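# Lay the towel flat beside the basket, then release

## Task

Get the towel lying flat on the table as a single layer, with at least a finger's width between it and the table edge, two finger widths between it and the basket rim, and more than a hand's width between it and either arm's column; the basket must stay upright with its whole base on the table, no more than three finger widths from its starting spot and turned roughly as before; finally open the grippers and back the arms away, since anything held in place only by the robot does not count.

## Robot and tools

Robot: two arms, left_arm and right_arm, each a six-joint arm with a two-finger parallel gripper. Both report into one shared scene frame whose origin sits on the table top midway between the arms: +x runs out across the table, +z is up, and left_arm lives on the +y side (base near (0.007, 0.255, 0), yawed slightly) while right_arm sits near (0.026, -0.374, 0). The names left and right are labels only; they do not tell you which side of a picture an arm appears on.

Gripper frame: the fingers extend along the gripper's +z and close along its y. The reported end_effector_position is the pinch point between the pads, about 1 cm short of the fingertips.

execute_actions(actions): actions is a list of up to 15 actions. Each action is a table of up to 15 rows; each row lasts one control step (1/30 s) and if fewer than 15 rows are given, the last row repeats for the remaining steps. Every row holds 14 numbers in [-1, 1] covering both arms, even when only one moves: left_arm dx, dy, dz, rx, ry, rz, opening, then right_arm in the same order. dx..rz are an offset, expressed in that gripper's own axes, from the gripper's measured pose at the start of the action (for the first action of a call, the pose last reported). Every row is relative to that same start, not to the row before. Scale: 1.0 equals 0.6 m of translation or 180 degrees of turn; rx, ry, rz form a single rotation vector. Opening is absolute, not an offset: +1 fully open (0.094 m), -1 closed. Optionally a row may carry 12 extra numbers in [0, 1], stiffness multipliers for each joint (left_arm's six, then right_arm's six, in Joint positions order); they persist until changed. An empty list just returns state and images.

The controller clips each step's command to within 70 mm and 16 degrees of the current measured pose, so a large offset may need several actions; after an action an arm only continues as far as its last clipped pose. Position wins over orientation if both cannot be met.

move(target, speed, blocking): target is one 14-number row in the same layout and gripper-frame offset scale, measured from the pose in the latest result that showed one. Each gripper travels a straight line toward its target; both paths finish together, lasting 0.5 to 10 s (cut off at 10 s). Rotations take the shorter way. speed is each arm's top path speed in m/s, 0.002 to 0.5 (default 0.25); turning is capped at twice that in rad/s. Openings are sent at the start. Paths ignore obstacles and the other arm; grippers can lag, wander and overshoot speed, especially near full reach. Faster contact and targets set deeper past a surface mean harder pushes. With blocking=false you get a result after 0.5 s while it keeps going; call wait(0) to check, and until a result shows it ended, other actions and moves are refused unless you stop first. The result adds a move: line giving the ending (done, off_target, moving, held, fault) and any limits (paced = command clipped; held = a check blocked some steps, after which the arm may surge), plus each gripper's distance from its target. If the ending names one arm, the other finished fine.

wait(seconds): 0 to 10; lets the simulation run with the last commands held; returns early if a running move ends. stop(): brakes a running move (needs room, more when fast); fingers keep moving. zoom_image(camera, region): region [x0, y0, x1, y1] in pixels of that camera's latest image, at most 504 by 504; cameras are cam_head_left, cam_head_right, cam_high, cam_low (504x504) and cam_left_wrist, cam_right_wrist (616x616, fisheye). read_manual(section) only returns licence text. finished_scene(scene) ends the current scene (integer 1 to 2) irreversibly and reports success; do it only after the grippers have let go and the result will remain true.

Results: a state line per arm with gripper position (m) and quat_wxyz in the scene frame (less exact at long reach); Hand target lines giving where the controller is now driving each gripper; grip_measured on the opening scale; Joint positions (last value is the opening in metres); joint torques (offset, noisy); step readings with HELD flags when part of a row was held back; pose unreachable lines when the clearance check altered a command; FAULT, MOTOR HOT (from 85 °C) and OVER-TEMPERATURE FAULT (100 °C, the arm drops until cool). Images come in the camera order above; calibration lines with K and T_world_to_cam let you project scene points into images.

Practical points: arms tend to finish a centimetre or more low and sag under zero offsets; to hold an arm still, send the correcting offset in the first call of a reply and zeros afterward, aiming higher if it still droops. The simulation runs during your thinking, holding the last command. To grip, command an opening below grip_measured (around 0.03 lower holds firmly); thin cloth under about 2 mm gets less force. Something may briefly pull on a held item. Avoid: knocking the towel or basket off the table, tipping or shoving the basket, letting the arms collide or press each other, dropping or slamming things, hard pushes into the table, and long loaded holds that heat motors. Joint limits (rad): waist ±2.880, shoulder 0 to 3.142, elbow 0 to 3.019, wrist pitch -1.693 to 1.571, wrist yaw ±1.571, wrist roll ±2.094.

Each tool is called after "Call:" by a JSON object that holds its "name" and its "arguments".

## Session

Call:
{"name": "execute_actions", "arguments": {"actions": []}}

Scene clock: 0.00 s.
left_arm: end_effector_position=(+0.7364, +0.7858, +0.3760) grip_measured=+1.000 end_effector_quat_wxyz=(+0.202, -0.109, +0.722, +0.653) | right_arm: end_effector_position=(+0.0702, -0.1642, +0.3583) grip_measured=+1.000 end_effector_quat_wxyz=(+0.177, -0.377, +0.847, +0.331)
Joint positions: left_arm=[ 0.339  2.36   2.485 -0.239 -0.943  1.028  0.094] | right_arm=[ 1.355  0.449  0.939 -1.313 -0.205  0.446  0.094]
Joint velocities: left_arm=[-0.005 -0.005 -0.002 -0.007 -0.007 -0.022  0.   ] | right_arm=[-0.005 -0.005  0.007  0.007  0.007  0.037  0.   ]
Joint torques (N m, as the arm reports them, + toward a larger angle): no reading
Motor temperatures (°C, as the motors report them): left_arm=[22 22 22 19 20 23] | right_arm=[20 22 22 21 19 21]
Hand target (left_arm): +0.737, +0.786, +0.386; +0.210, -0.115, +0.717, +0.655
Hand target (right_arm): +0.070, -0.164, +0.370; +0.185, -0.376, +0.842, +0.340
Joint stiffness scale: left_arm=[1. 1. 1. 1. 1. 1.] | right_arm=[1. 1. 1. 1. 1. 1.]

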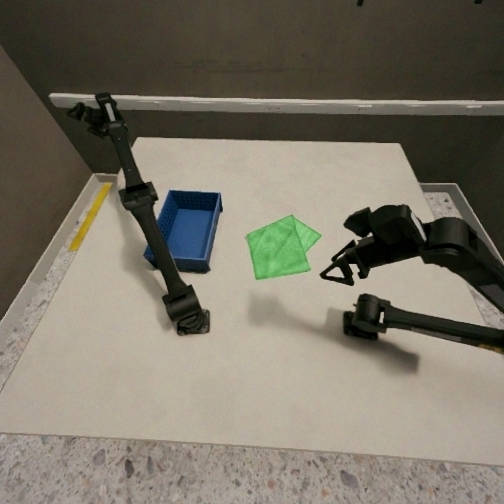

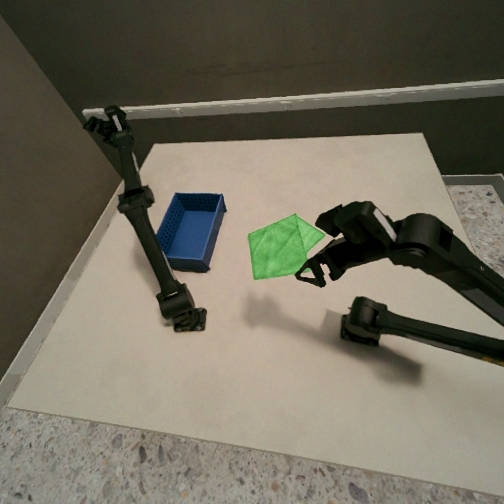

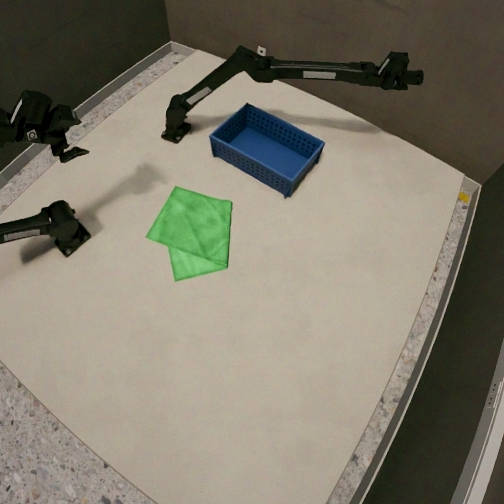

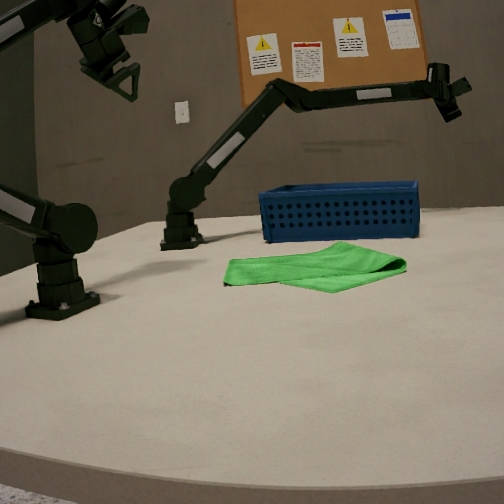

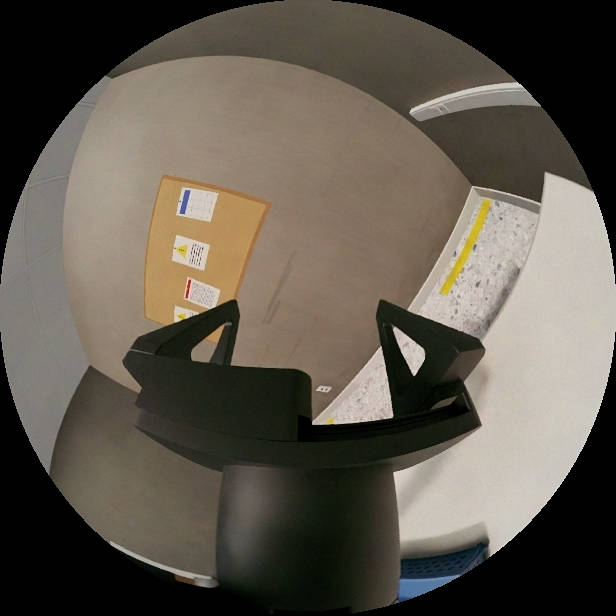

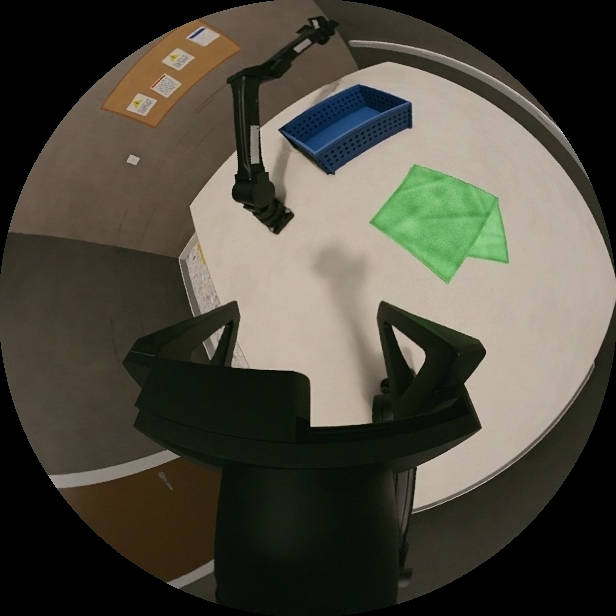

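Call:
{"name": "zoom_image", "arguments": {"camera": "cam_head_left", "region": [220, 190, 350, 300]}}

Call:
{"name": "zoom_image", "arguments": {"camera": "cam_high", "region": [120, 160, 270, 300]}}

Call:
{"name": "zoom_image", "arguments": {"camera": "cam_low", "region": [200, 210, 430, 320]}}

Region (220, 190, 350, 300) of cam_head_left's 504x504 image, scaled by 3.877, with more detail than that image has; it fills the top 426 rows of this view, and the rest is white.

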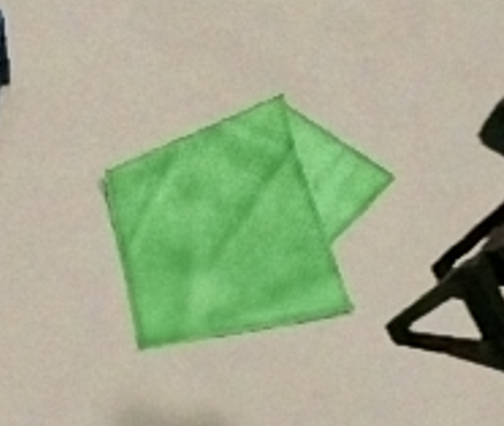

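Region (120, 160, 270, 300) of cam_high's 504x504 image, scaled by 3.360, with more detail than that image has; it fills the top 470 rows of this view, and the rest is white.

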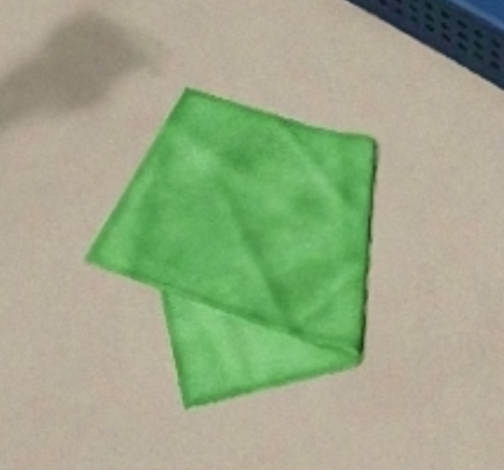

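Region (200, 210, 430, 320) of cam_low's 504x504 image, scaled by 2.191, with more detail than that image has; it fills the top 241 rows of this view, and the rest is white.

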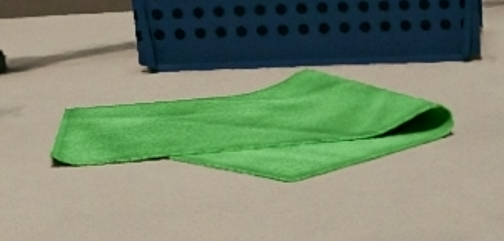

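Call:
{"name": "move", "arguments": {"target": [0.52,0.006,-0.95,0.459,0.142,0.077,1,-0.05,-0.737,0.2,0.222,0.119,0.253,0]}}

Scene clock: 31.17 s.
left_arm: end_effector_position=(+0.3803, +0.2525, +0.2802) grip_measured=+1.000 end_effector_quat_wxyz=(+0.009, +0.007, +1.000, -0.008) | right_arm: end_effector_position=(+0.4030, -0.2905, +0.0821) grip_measured=+0.002 end_effector_quat_wxyz=(-0.031, -0.012, +0.999, +0.001)
Joint positions: left_arm=[-0.134  1.303  1.335 -1.585  0.016  0.016  0.094] | right_arm=[ 0.367  1.511  1.005 -1.126 -0.014  0.189  0.047]
Joint velocities: left_arm=[-0.005 -0.005 -0.007 -0.007  0.007 -0.022  0.   ] | right_arm=[-0.015 -0.005  0.007 -0.007 -0.022 -0.037  0.   ]
Joint torques (N m, as the arm reports them, + toward a larger angle): left_arm=[ -0.4  -11.54   9.01   0.29   0.12  -0.14] | right_arm=[ -3.11 -11.47  11.38   0.53   0.23  -0.01]
Motor temperatures (°C, as the motors report them): left_arm=[22 26 27 19 20 23] | right_arm=[20 22 27 21 19 21]
Hand target (left_arm): +0.377, +0.251, +0.280; +0.005, -0.001, +1.000, -0.009
Hand target (right_arm): +0.421, -0.290, +0.094; -0.009, -0.003, +1.000, +0.003
Off the commanded pose (left_arm): 0.010 m, 2 deg.
Off the commanded pose (right_arm): 0.032 m, 4 deg.
Joint stiffness scale: left_arm=[1. 1. 1. 1. 1. 1.] | right_arm=[1. 1. 1. 1. 1. 1.]
move: off_target (right_arm)
camera_calibration (this result's frames):
cam_left_wrist: T_world_to_cam=[[-0.0188488, -0.999811, 0.00475355, 0.260393], [-0.818694, 0.0181631, 0.573943, 0.15193], [-0.573921, 0.00692641, -0.818881, 0.568871], [0, 0, 0, 1]] pos_world=[0.455779, 0.253644, 0.3774]
cam_right_wrist: T_world_to_cam=[[0.0166757, -0.99985, -0.00458685, -0.293292], [-0.77752, -0.0158516, 0.628659, 0.257736], [-0.628637, -0.00691692, -0.777668, 0.439683], [0, 0, 0, 1]] pos_world=[0.481687, -0.286121, 0.178554]

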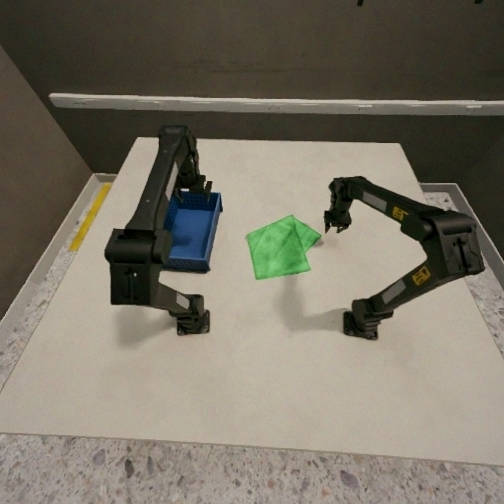

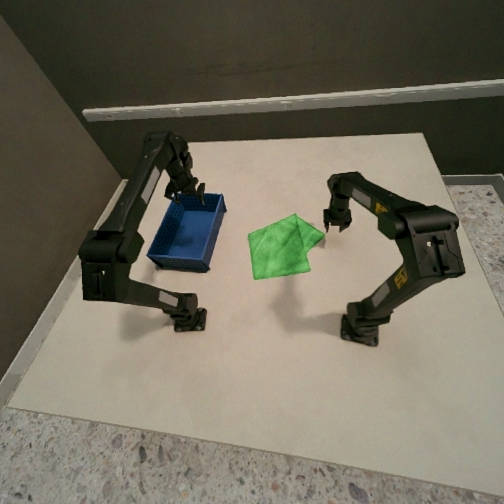

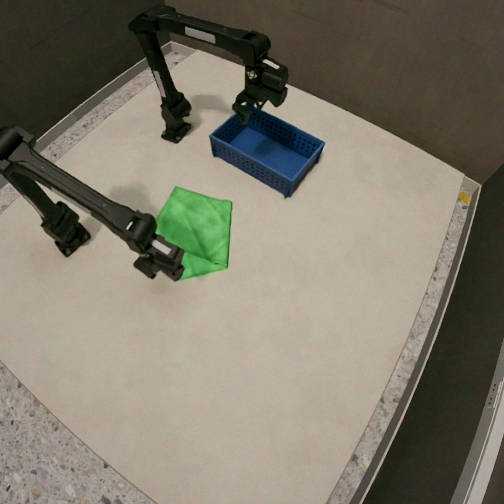

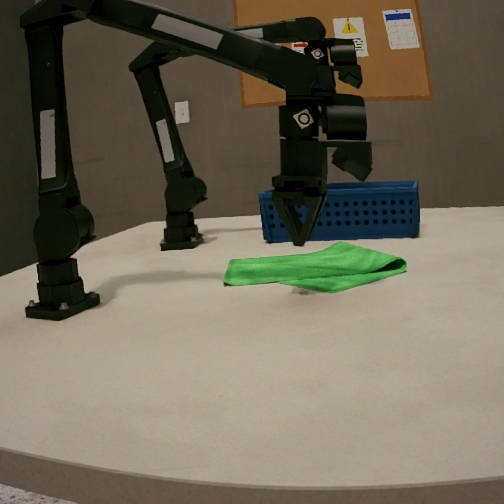

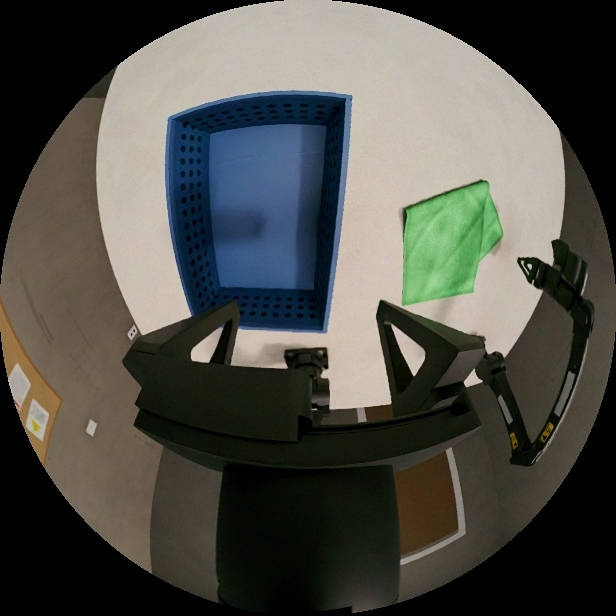

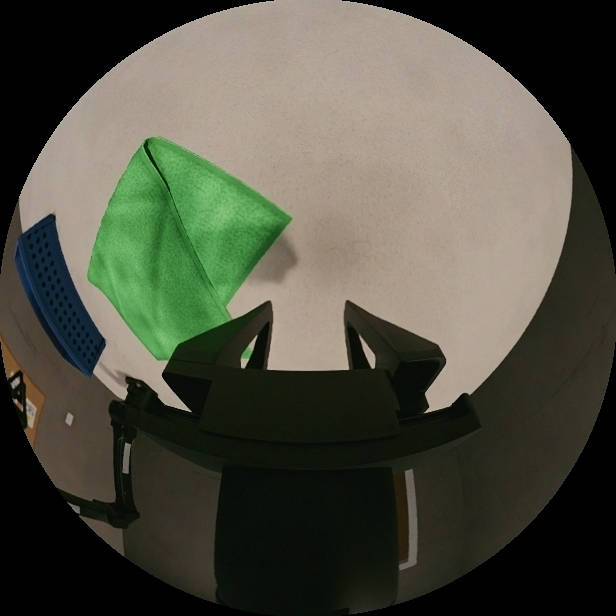

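Call:
{"name": "move", "arguments": {"target": [0,0,0,0,0,0,1,-0.075,0.047,0.08,0,-0.02,0,0], "speed": 0.1}}

Scene clock: 36.70 s.
left_arm: end_effector_position=(+0.3803, +0.2525, +0.2802) grip_measured=+1.000 end_effector_quat_wxyz=(+0.009, +0.005, +1.000, -0.008) | right_arm: end_effector_position=(+0.4295, -0.2682, +0.0276) grip_measured=+0.002 end_effector_quat_wxyz=(-0.015, -0.014, +1.000, -0.002)
Joint positions: left_arm=[-0.134  1.303  1.335 -1.585  0.016  0.013  0.094] | right_arm=[ 0.41   1.649  1.005 -0.957 -0.004  0.228  0.047]
Joint velocities: left_arm=[-0.015  0.015  0.002  0.002 -0.022 -0.051  0.   ] | right_arm=[-0.005  0.005  0.002  0.007 -0.051 -0.007  0.001]
Joint torques (N m, as the arm reports them, + toward a larger angle): left_arm=[ -0.11 -11.15   9.32   0.6    0.05   0.05] | right_arm=[ -1.83 -12.61   9.91   0.68   0.21  -0.02]
Motor temperatures (°C, as the motors report them): left_arm=[22 25 26 19 20 23] | right_arm=[20 22 28 21 19 21]
Hand target (left_arm): +0.380, +0.252, +0.280; +0.009, +0.007, +1.000, -0.008
Hand target (right_arm): +0.444, -0.262, +0.032; +0.000, -0.012, +1.000, +0.000
Off the commanded pose (left_arm): 0.000 m, 0 deg.
Off the commanded pose (right_arm): 0.017 m, 2 deg.
Joint stiffness scale: left_arm=[1. 1. 1. 1. 1. 1.] | right_arm=[1. 1. 1. 1. 1. 1.]
move: off_target (right_arm)
camera_calibration (this result's frames):
cam_left_wrist: T_world_to_cam=[[-0.0157981, -0.999864, 0.0048082, 0.259231], [-0.818717, 0.0156961, 0.573982, 0.152551], [-0.57398, 0.00513126, -0.818854, 0.569338], [0, 0, 0, 1]] pos_world=[0.45578, 0.25388, 0.377397]
cam_right_wrist: T_world_to_cam=[[0.0206543, -0.999787, -0.000105401, -0.273472], [-0.797379, -0.0165364, 0.603252, 0.322035], [-0.603125, -0.0123757, -0.79755, 0.402295], [0, 0, 0, 1]] pos_world=[0.505067, -0.263109, 0.126553]

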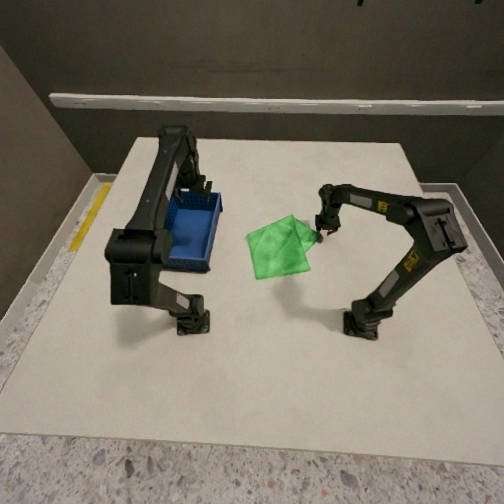

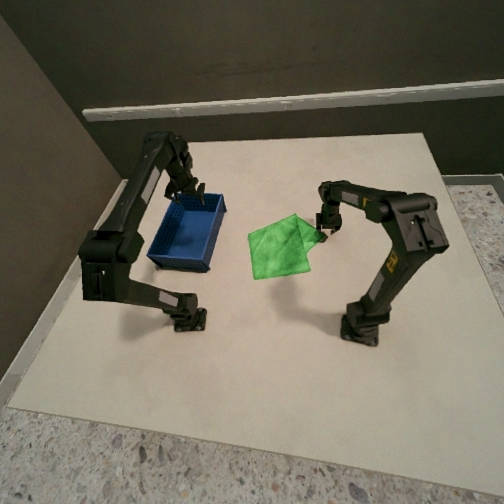

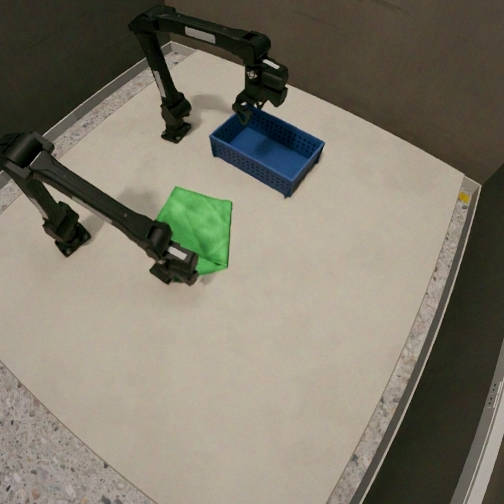

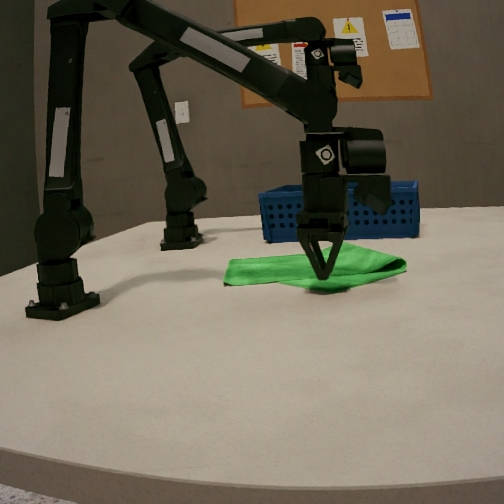

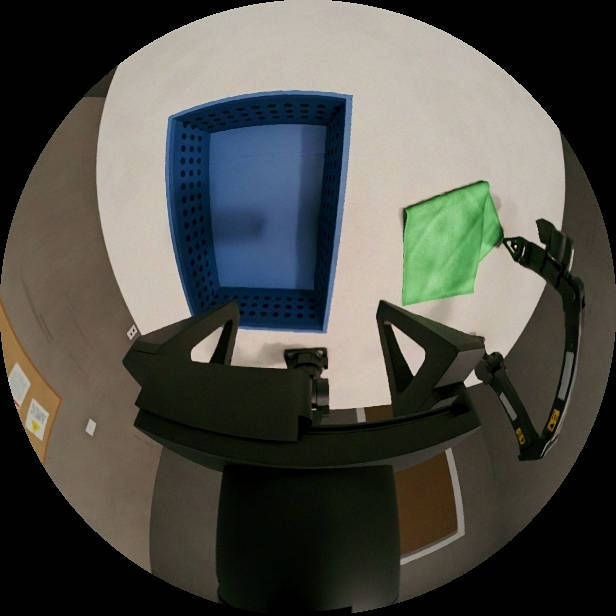

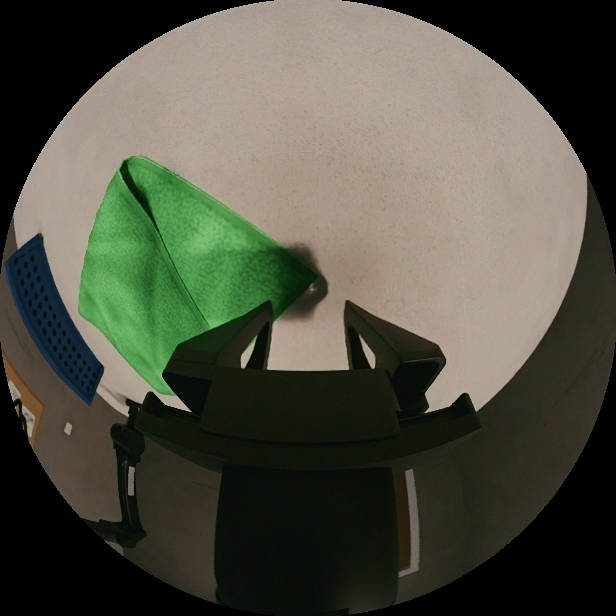

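Call:
{"name": "move", "arguments": {"target": [0,0,0,0,0,0,1,-0.035,0.015,0.035,0,0,0,0], "speed": 0.05}}

Call:
{"name": "move", "arguments": {"target": [0,0,0,0,0,0,1,0,0,0.005,0,0,0,-1], "speed": 0.05}}

Call:
{"name": "move", "arguments": {"target": [0,0,0,0,0,0,1,0,0,-0.05,0,0,0,-1], "speed": 0.05}}

Scene clock: 41.67 s.
left_arm: end_effector_position=(+0.3803, +0.2525, +0.2802) grip_measured=+1.000 end_effector_quat_wxyz=(+0.009, +0.005, +1.000, -0.008) | right_arm: end_effector_position=(+0.4343, -0.2668, +0.0051) grip_measured=+0.002 end_effector_quat_wxyz=(-0.027, -0.013, +1.000, -0.004)
Joint positions: left_arm=[-0.134  1.303  1.335 -1.585  0.016  0.013  0.094] | right_arm=[ 0.41   1.713  1.016 -0.928 -0.005  0.23   0.047]
Joint velocities: left_arm=[-0.005  0.005 -0.012 -0.007  0.081 -0.007  0.   ] | right_arm=[-0.015 -0.005 -0.007 -0.017 -0.022  0.007  0.   ]
Joint torques (N m, as the arm reports them, + toward a larger angle): left_arm=[ -0.19 -11.06   9.37   0.6    0.05   0.03] | right_arm=[ -1.75 -12.8    9.85   0.58   0.1   -0.01]
Motor temperatures (°C, as the motors report them): left_arm=[22 25 26 19 20 23] | right_arm=[20 22 28 21 19 21]
Hand target (left_arm): +0.380, +0.252, +0.280; +0.009, +0.005, +1.000, -0.008
Hand target (right_arm): +0.449, -0.259, +0.007; -0.015, -0.014, +1.000, -0.001
Off the commanded pose (left_arm): 0.000 m, 0 deg.
Off the commanded pose (right_arm): 0.017 m, 1 deg.
Joint stiffness scale: left_arm=[1. 1. 1. 1. 1. 1.] | right_arm=[1. 1. 1. 1. 1. 1.]
move: off_target (right_arm)
camera_calibration (this result's frames):
cam_left_wrist: T_world_to_cam=[[-0.0157981, -0.999864, 0.0048082, 0.259231], [-0.818717, 0.0156961, 0.573982, 0.152551], [-0.57398, 0.00513126, -0.818854, 0.569338], [0, 0, 0, 1]] pos_world=[0.45578, 0.25388, 0.377397]
cam_right_wrist: T_world_to_cam=[[0.0195362, -0.999797, 0.00492331, -0.271719], [-0.782812, -0.0122327, 0.622138, 0.334167], [-0.621951, -0.0160082, -0.782892, 0.394433], [0, 0, 0, 1]] pos_world=[0.512216, -0.261262, 0.102238]

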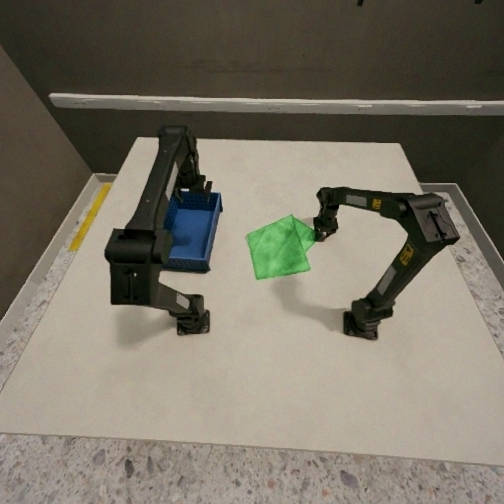

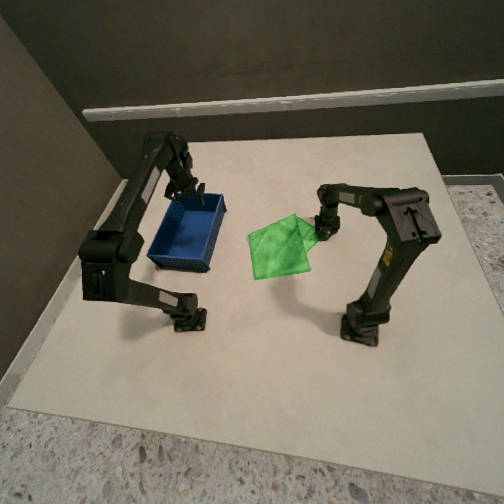

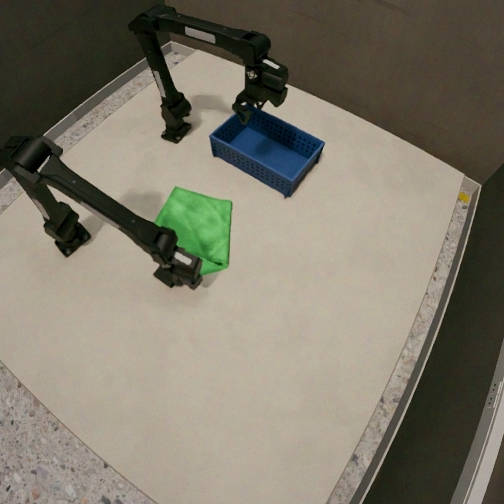

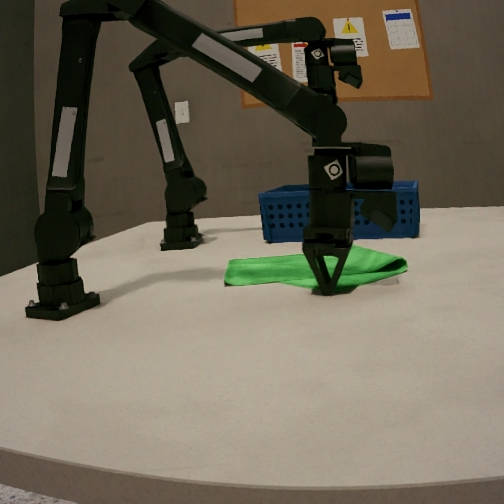

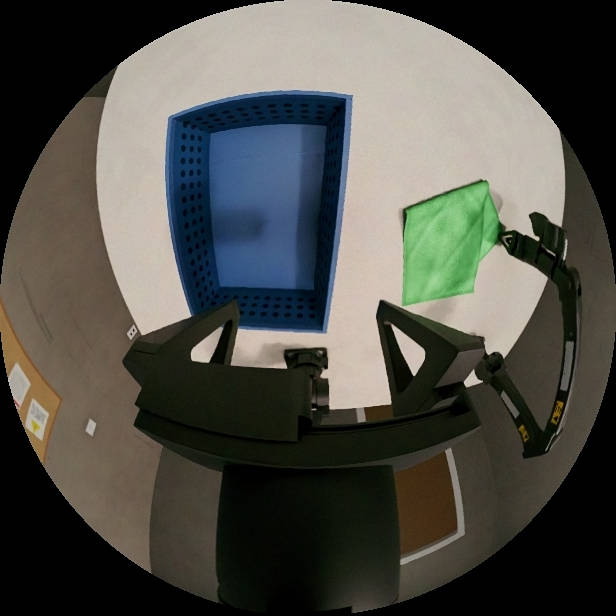

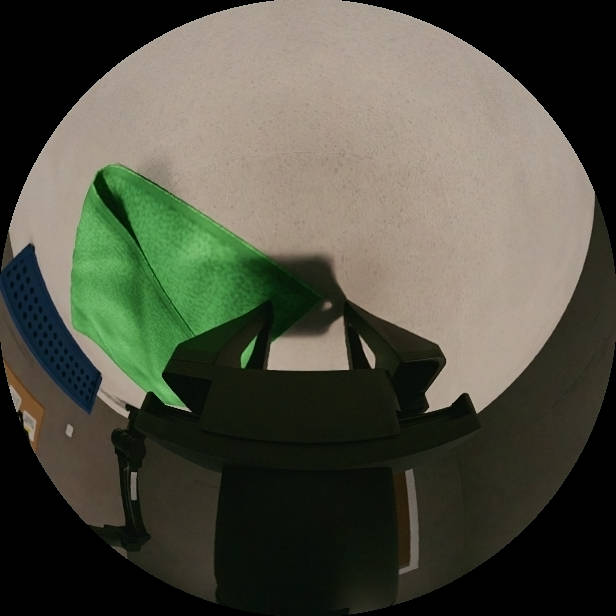

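Scene clock: 42.37 s.
left_arm: end_effector_position=(+0.3803, +0.2525, +0.2802) grip_measured=+1.000 end_effector_quat_wxyz=(+0.009, +0.005, +1.000, -0.008) | right_arm: end_effector_position=(+0.4343, -0.2668, +0.0051) grip_measured=-0.992 end_effector_quat_wxyz=(-0.027, -0.013, +1.000, -0.004)
Joint positions: left_arm=[-0.134  1.303  1.335 -1.585  0.016  0.013  0.094] | right_arm=[ 0.41   1.713  1.016 -0.928 -0.005  0.23   0.   ]
Joint velocities: left_arm=[-0.005 -0.005 -0.012  0.007 -0.051 -0.037  0.   ] | right_arm=[-0.015 -0.015 -0.002 -0.002 -0.066 -0.022 -0.   ]
Joint torques (N m, as the arm reports them, + toward a larger angle): left_arm=[ -0.21 -11.02   9.33   0.61   0.05   0.03] | right_arm=[ -2.42 -13.71   6.88   0.44   0.1   -0.09]
Motor temperatures (°C, as the motors report them): left_arm=[22 25 26 19 20 23] | right_arm=[20 22 28 21 19 21]
Hand target (left_arm): +0.380, +0.252, +0.280; +0.009, +0.005, +1.000, -0.008
Hand target (right_arm): +0.434, -0.267, +0.002; -0.027, -0.013, +1.000, -0.004
Off the commanded pose (left_arm): 0.000 m, 0 deg.
Off the commanded pose (right_arm): 0.003 m, 0 deg.
Joint stiffness scale: left_arm=[1. 1. 1. 1. 1. 1.] | right_arm=[1. 1. 1. 1. 1. 1.]
move: done
camera_calibration (this result's frames):
cam_left_wrist: T_world_to_cam=[[-0.0157981, -0.999864, 0.0048082, 0.259231], [-0.818717, 0.0156961, 0.573982, 0.152551], [-0.57398, 0.00513126, -0.818854, 0.569338], [0, 0, 0, 1]] pos_world=[0.45578, 0.25388, 0.377397]
cam_right_wrist: T_world_to_cam=[[0.0195362, -0.999797, 0.00492331, -0.271719], [-0.782812, -0.0122327, 0.622138, 0.334167], [-0.621951, -0.0160082, -0.782892, 0.394433], [0, 0, 0, 1]] pos_world=[0.512216, -0.261262, 0.102238]

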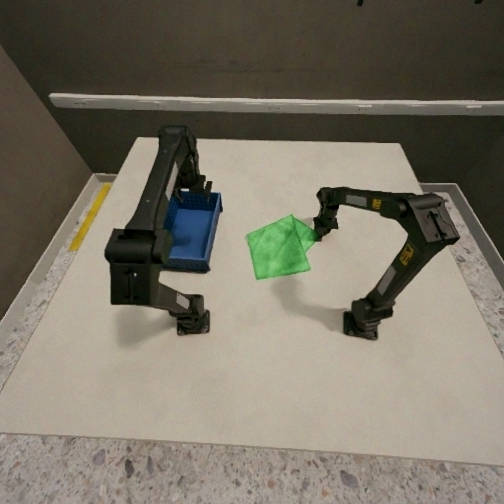

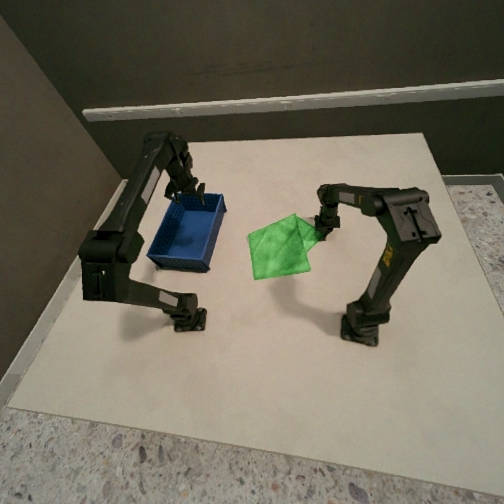

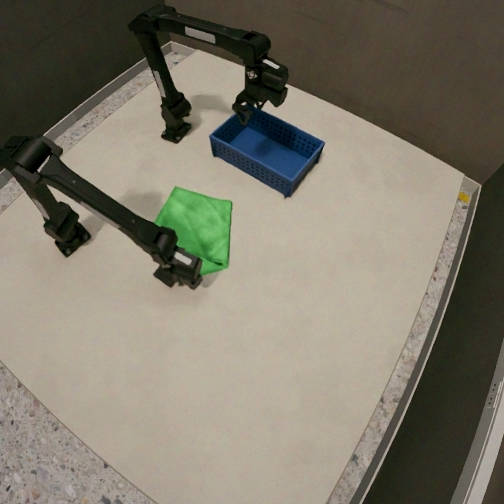

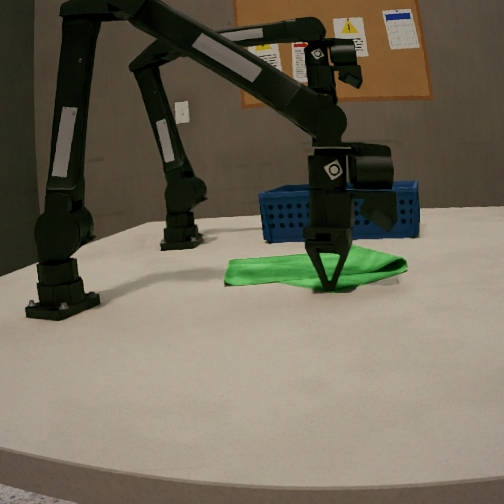

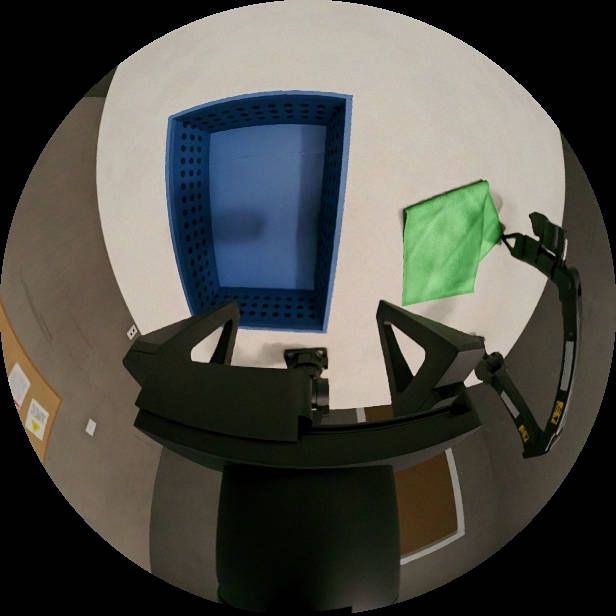

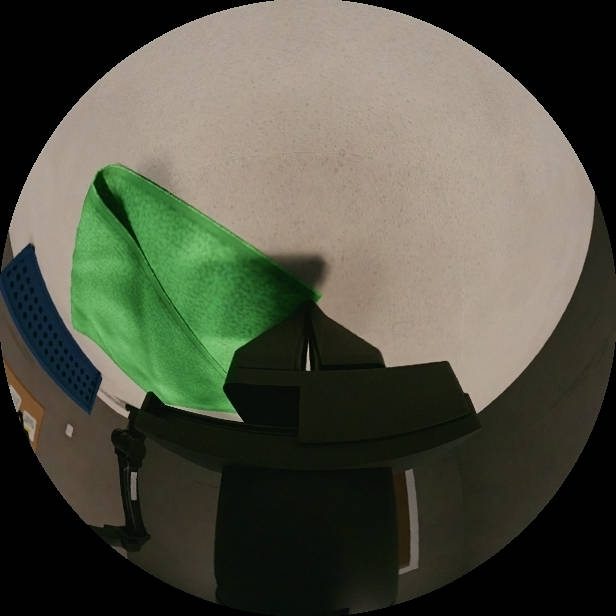

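Scene clock: 43.27 s.
left_arm: end_effector_position=(+0.3803, +0.2525, +0.2802) grip_measured=+1.000 end_effector_quat_wxyz=(+0.009, +0.005, +1.000, -0.008) | right_arm: end_effector_position=(+0.4226, -0.2699, +0.0230) grip_measured=-0.992 end_effector_quat_wxyz=(-0.040, -0.013, +0.999, -0.007)
Joint positions: left_arm=[-0.134  1.303  1.335 -1.585  0.016  0.013  0.094] | right_arm=[ 0.41   1.671  1.016 -0.998 -0.005  0.23   0.   ]
Joint velocities: left_arm=[-0.015 -0.005  0.002  0.012  0.051  0.022  0.   ] | right_arm=[ 0.015 -0.015 -0.007 -0.002 -0.081 -0.037  0.   ]
Joint torques (N m, as the arm reports them, + toward a larger angle): left_arm=[ -0.05 -11.08   9.35   0.66   0.05   0.03] | right_arm=[ -2.42 -14.1   10.39  -0.26   0.09  -0.09]
Motor temperatures (°C, as the motors report them): left_arm=[22 25 26 19 20 23] | right_arm=[20 22 28 21 19 21]
Hand target (left_arm): +0.380, +0.252, +0.280; +0.009, +0.005, +1.000, -0.008
Hand target (right_arm): +0.436, -0.267, +0.035; -0.027, -0.013, +1.000, -0.004
Off the commanded pose (left_arm): 0.000 m, 0 deg.
Off the commanded pose (right_arm): 0.018 m, 2 deg.
Joint stiffness scale: left_arm=[1. 1. 1. 1. 1. 1.] | right_arm=[1. 1. 1. 1. 1. 1.]
move: off_target (right_arm)
camera_calibration (this result's frames):
cam_left_wrist: T_world_to_cam=[[-0.0157981, -0.999864, 0.0048082, 0.259231], [-0.818717, 0.0156961, 0.573982, 0.152551], [-0.57398, 0.00513126, -0.818854, 0.569338], [0, 0, 0, 1]] pos_world=[0.45578, 0.25388, 0.377397]
cam_right_wrist: T_world_to_cam=[[0.0197485, -0.999741, 0.0112826, -0.27487], [-0.766246, -0.00788521, 0.642499, 0.307552], [-0.642244, -0.0213336, -0.766204, 0.407853], [0, 0, 0, 1]] pos_world=[0.503029, -0.263673, 0.117998]

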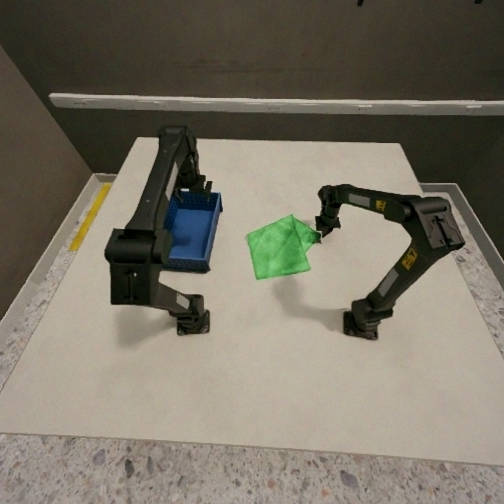

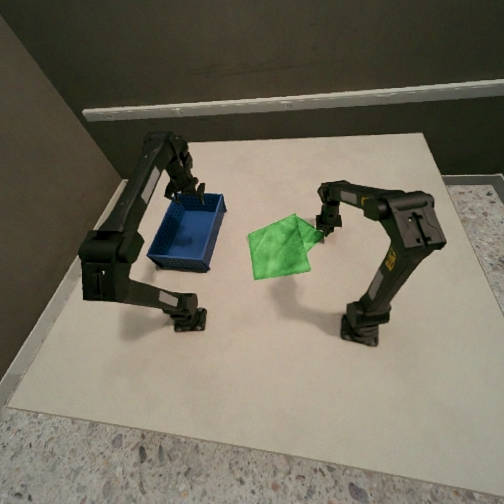

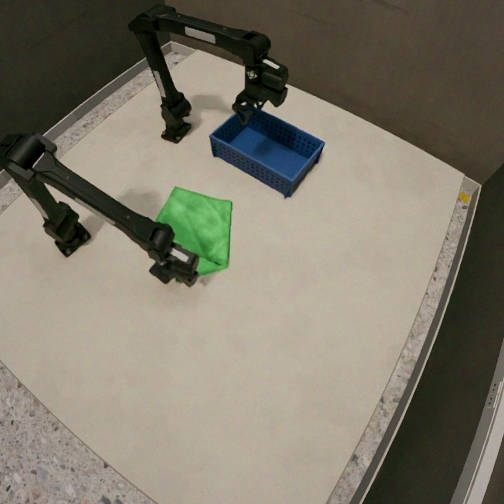

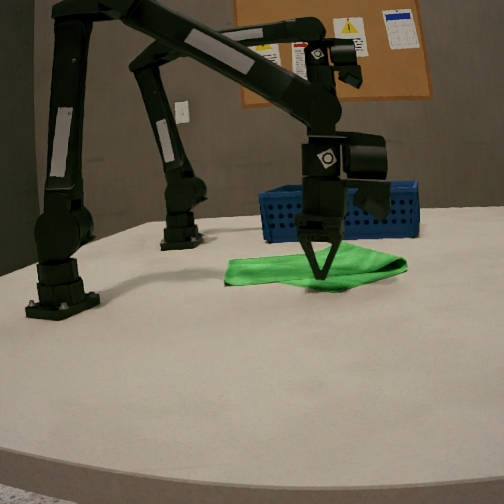

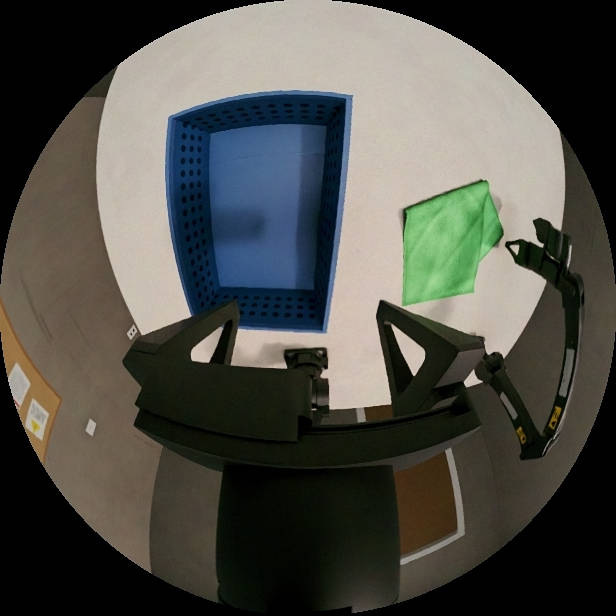

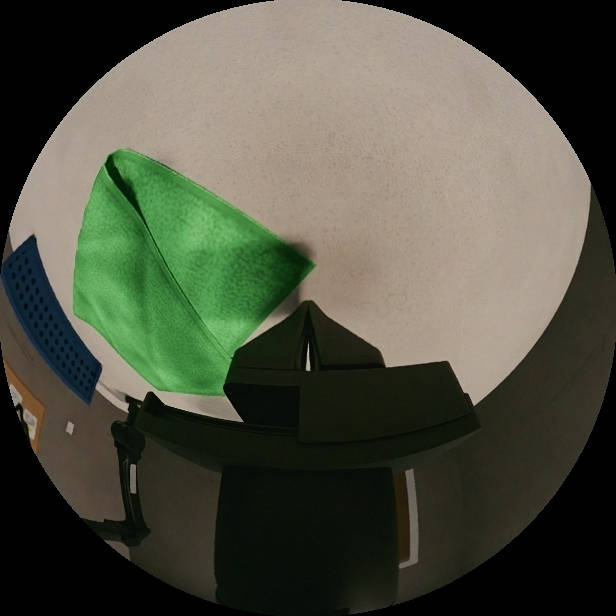

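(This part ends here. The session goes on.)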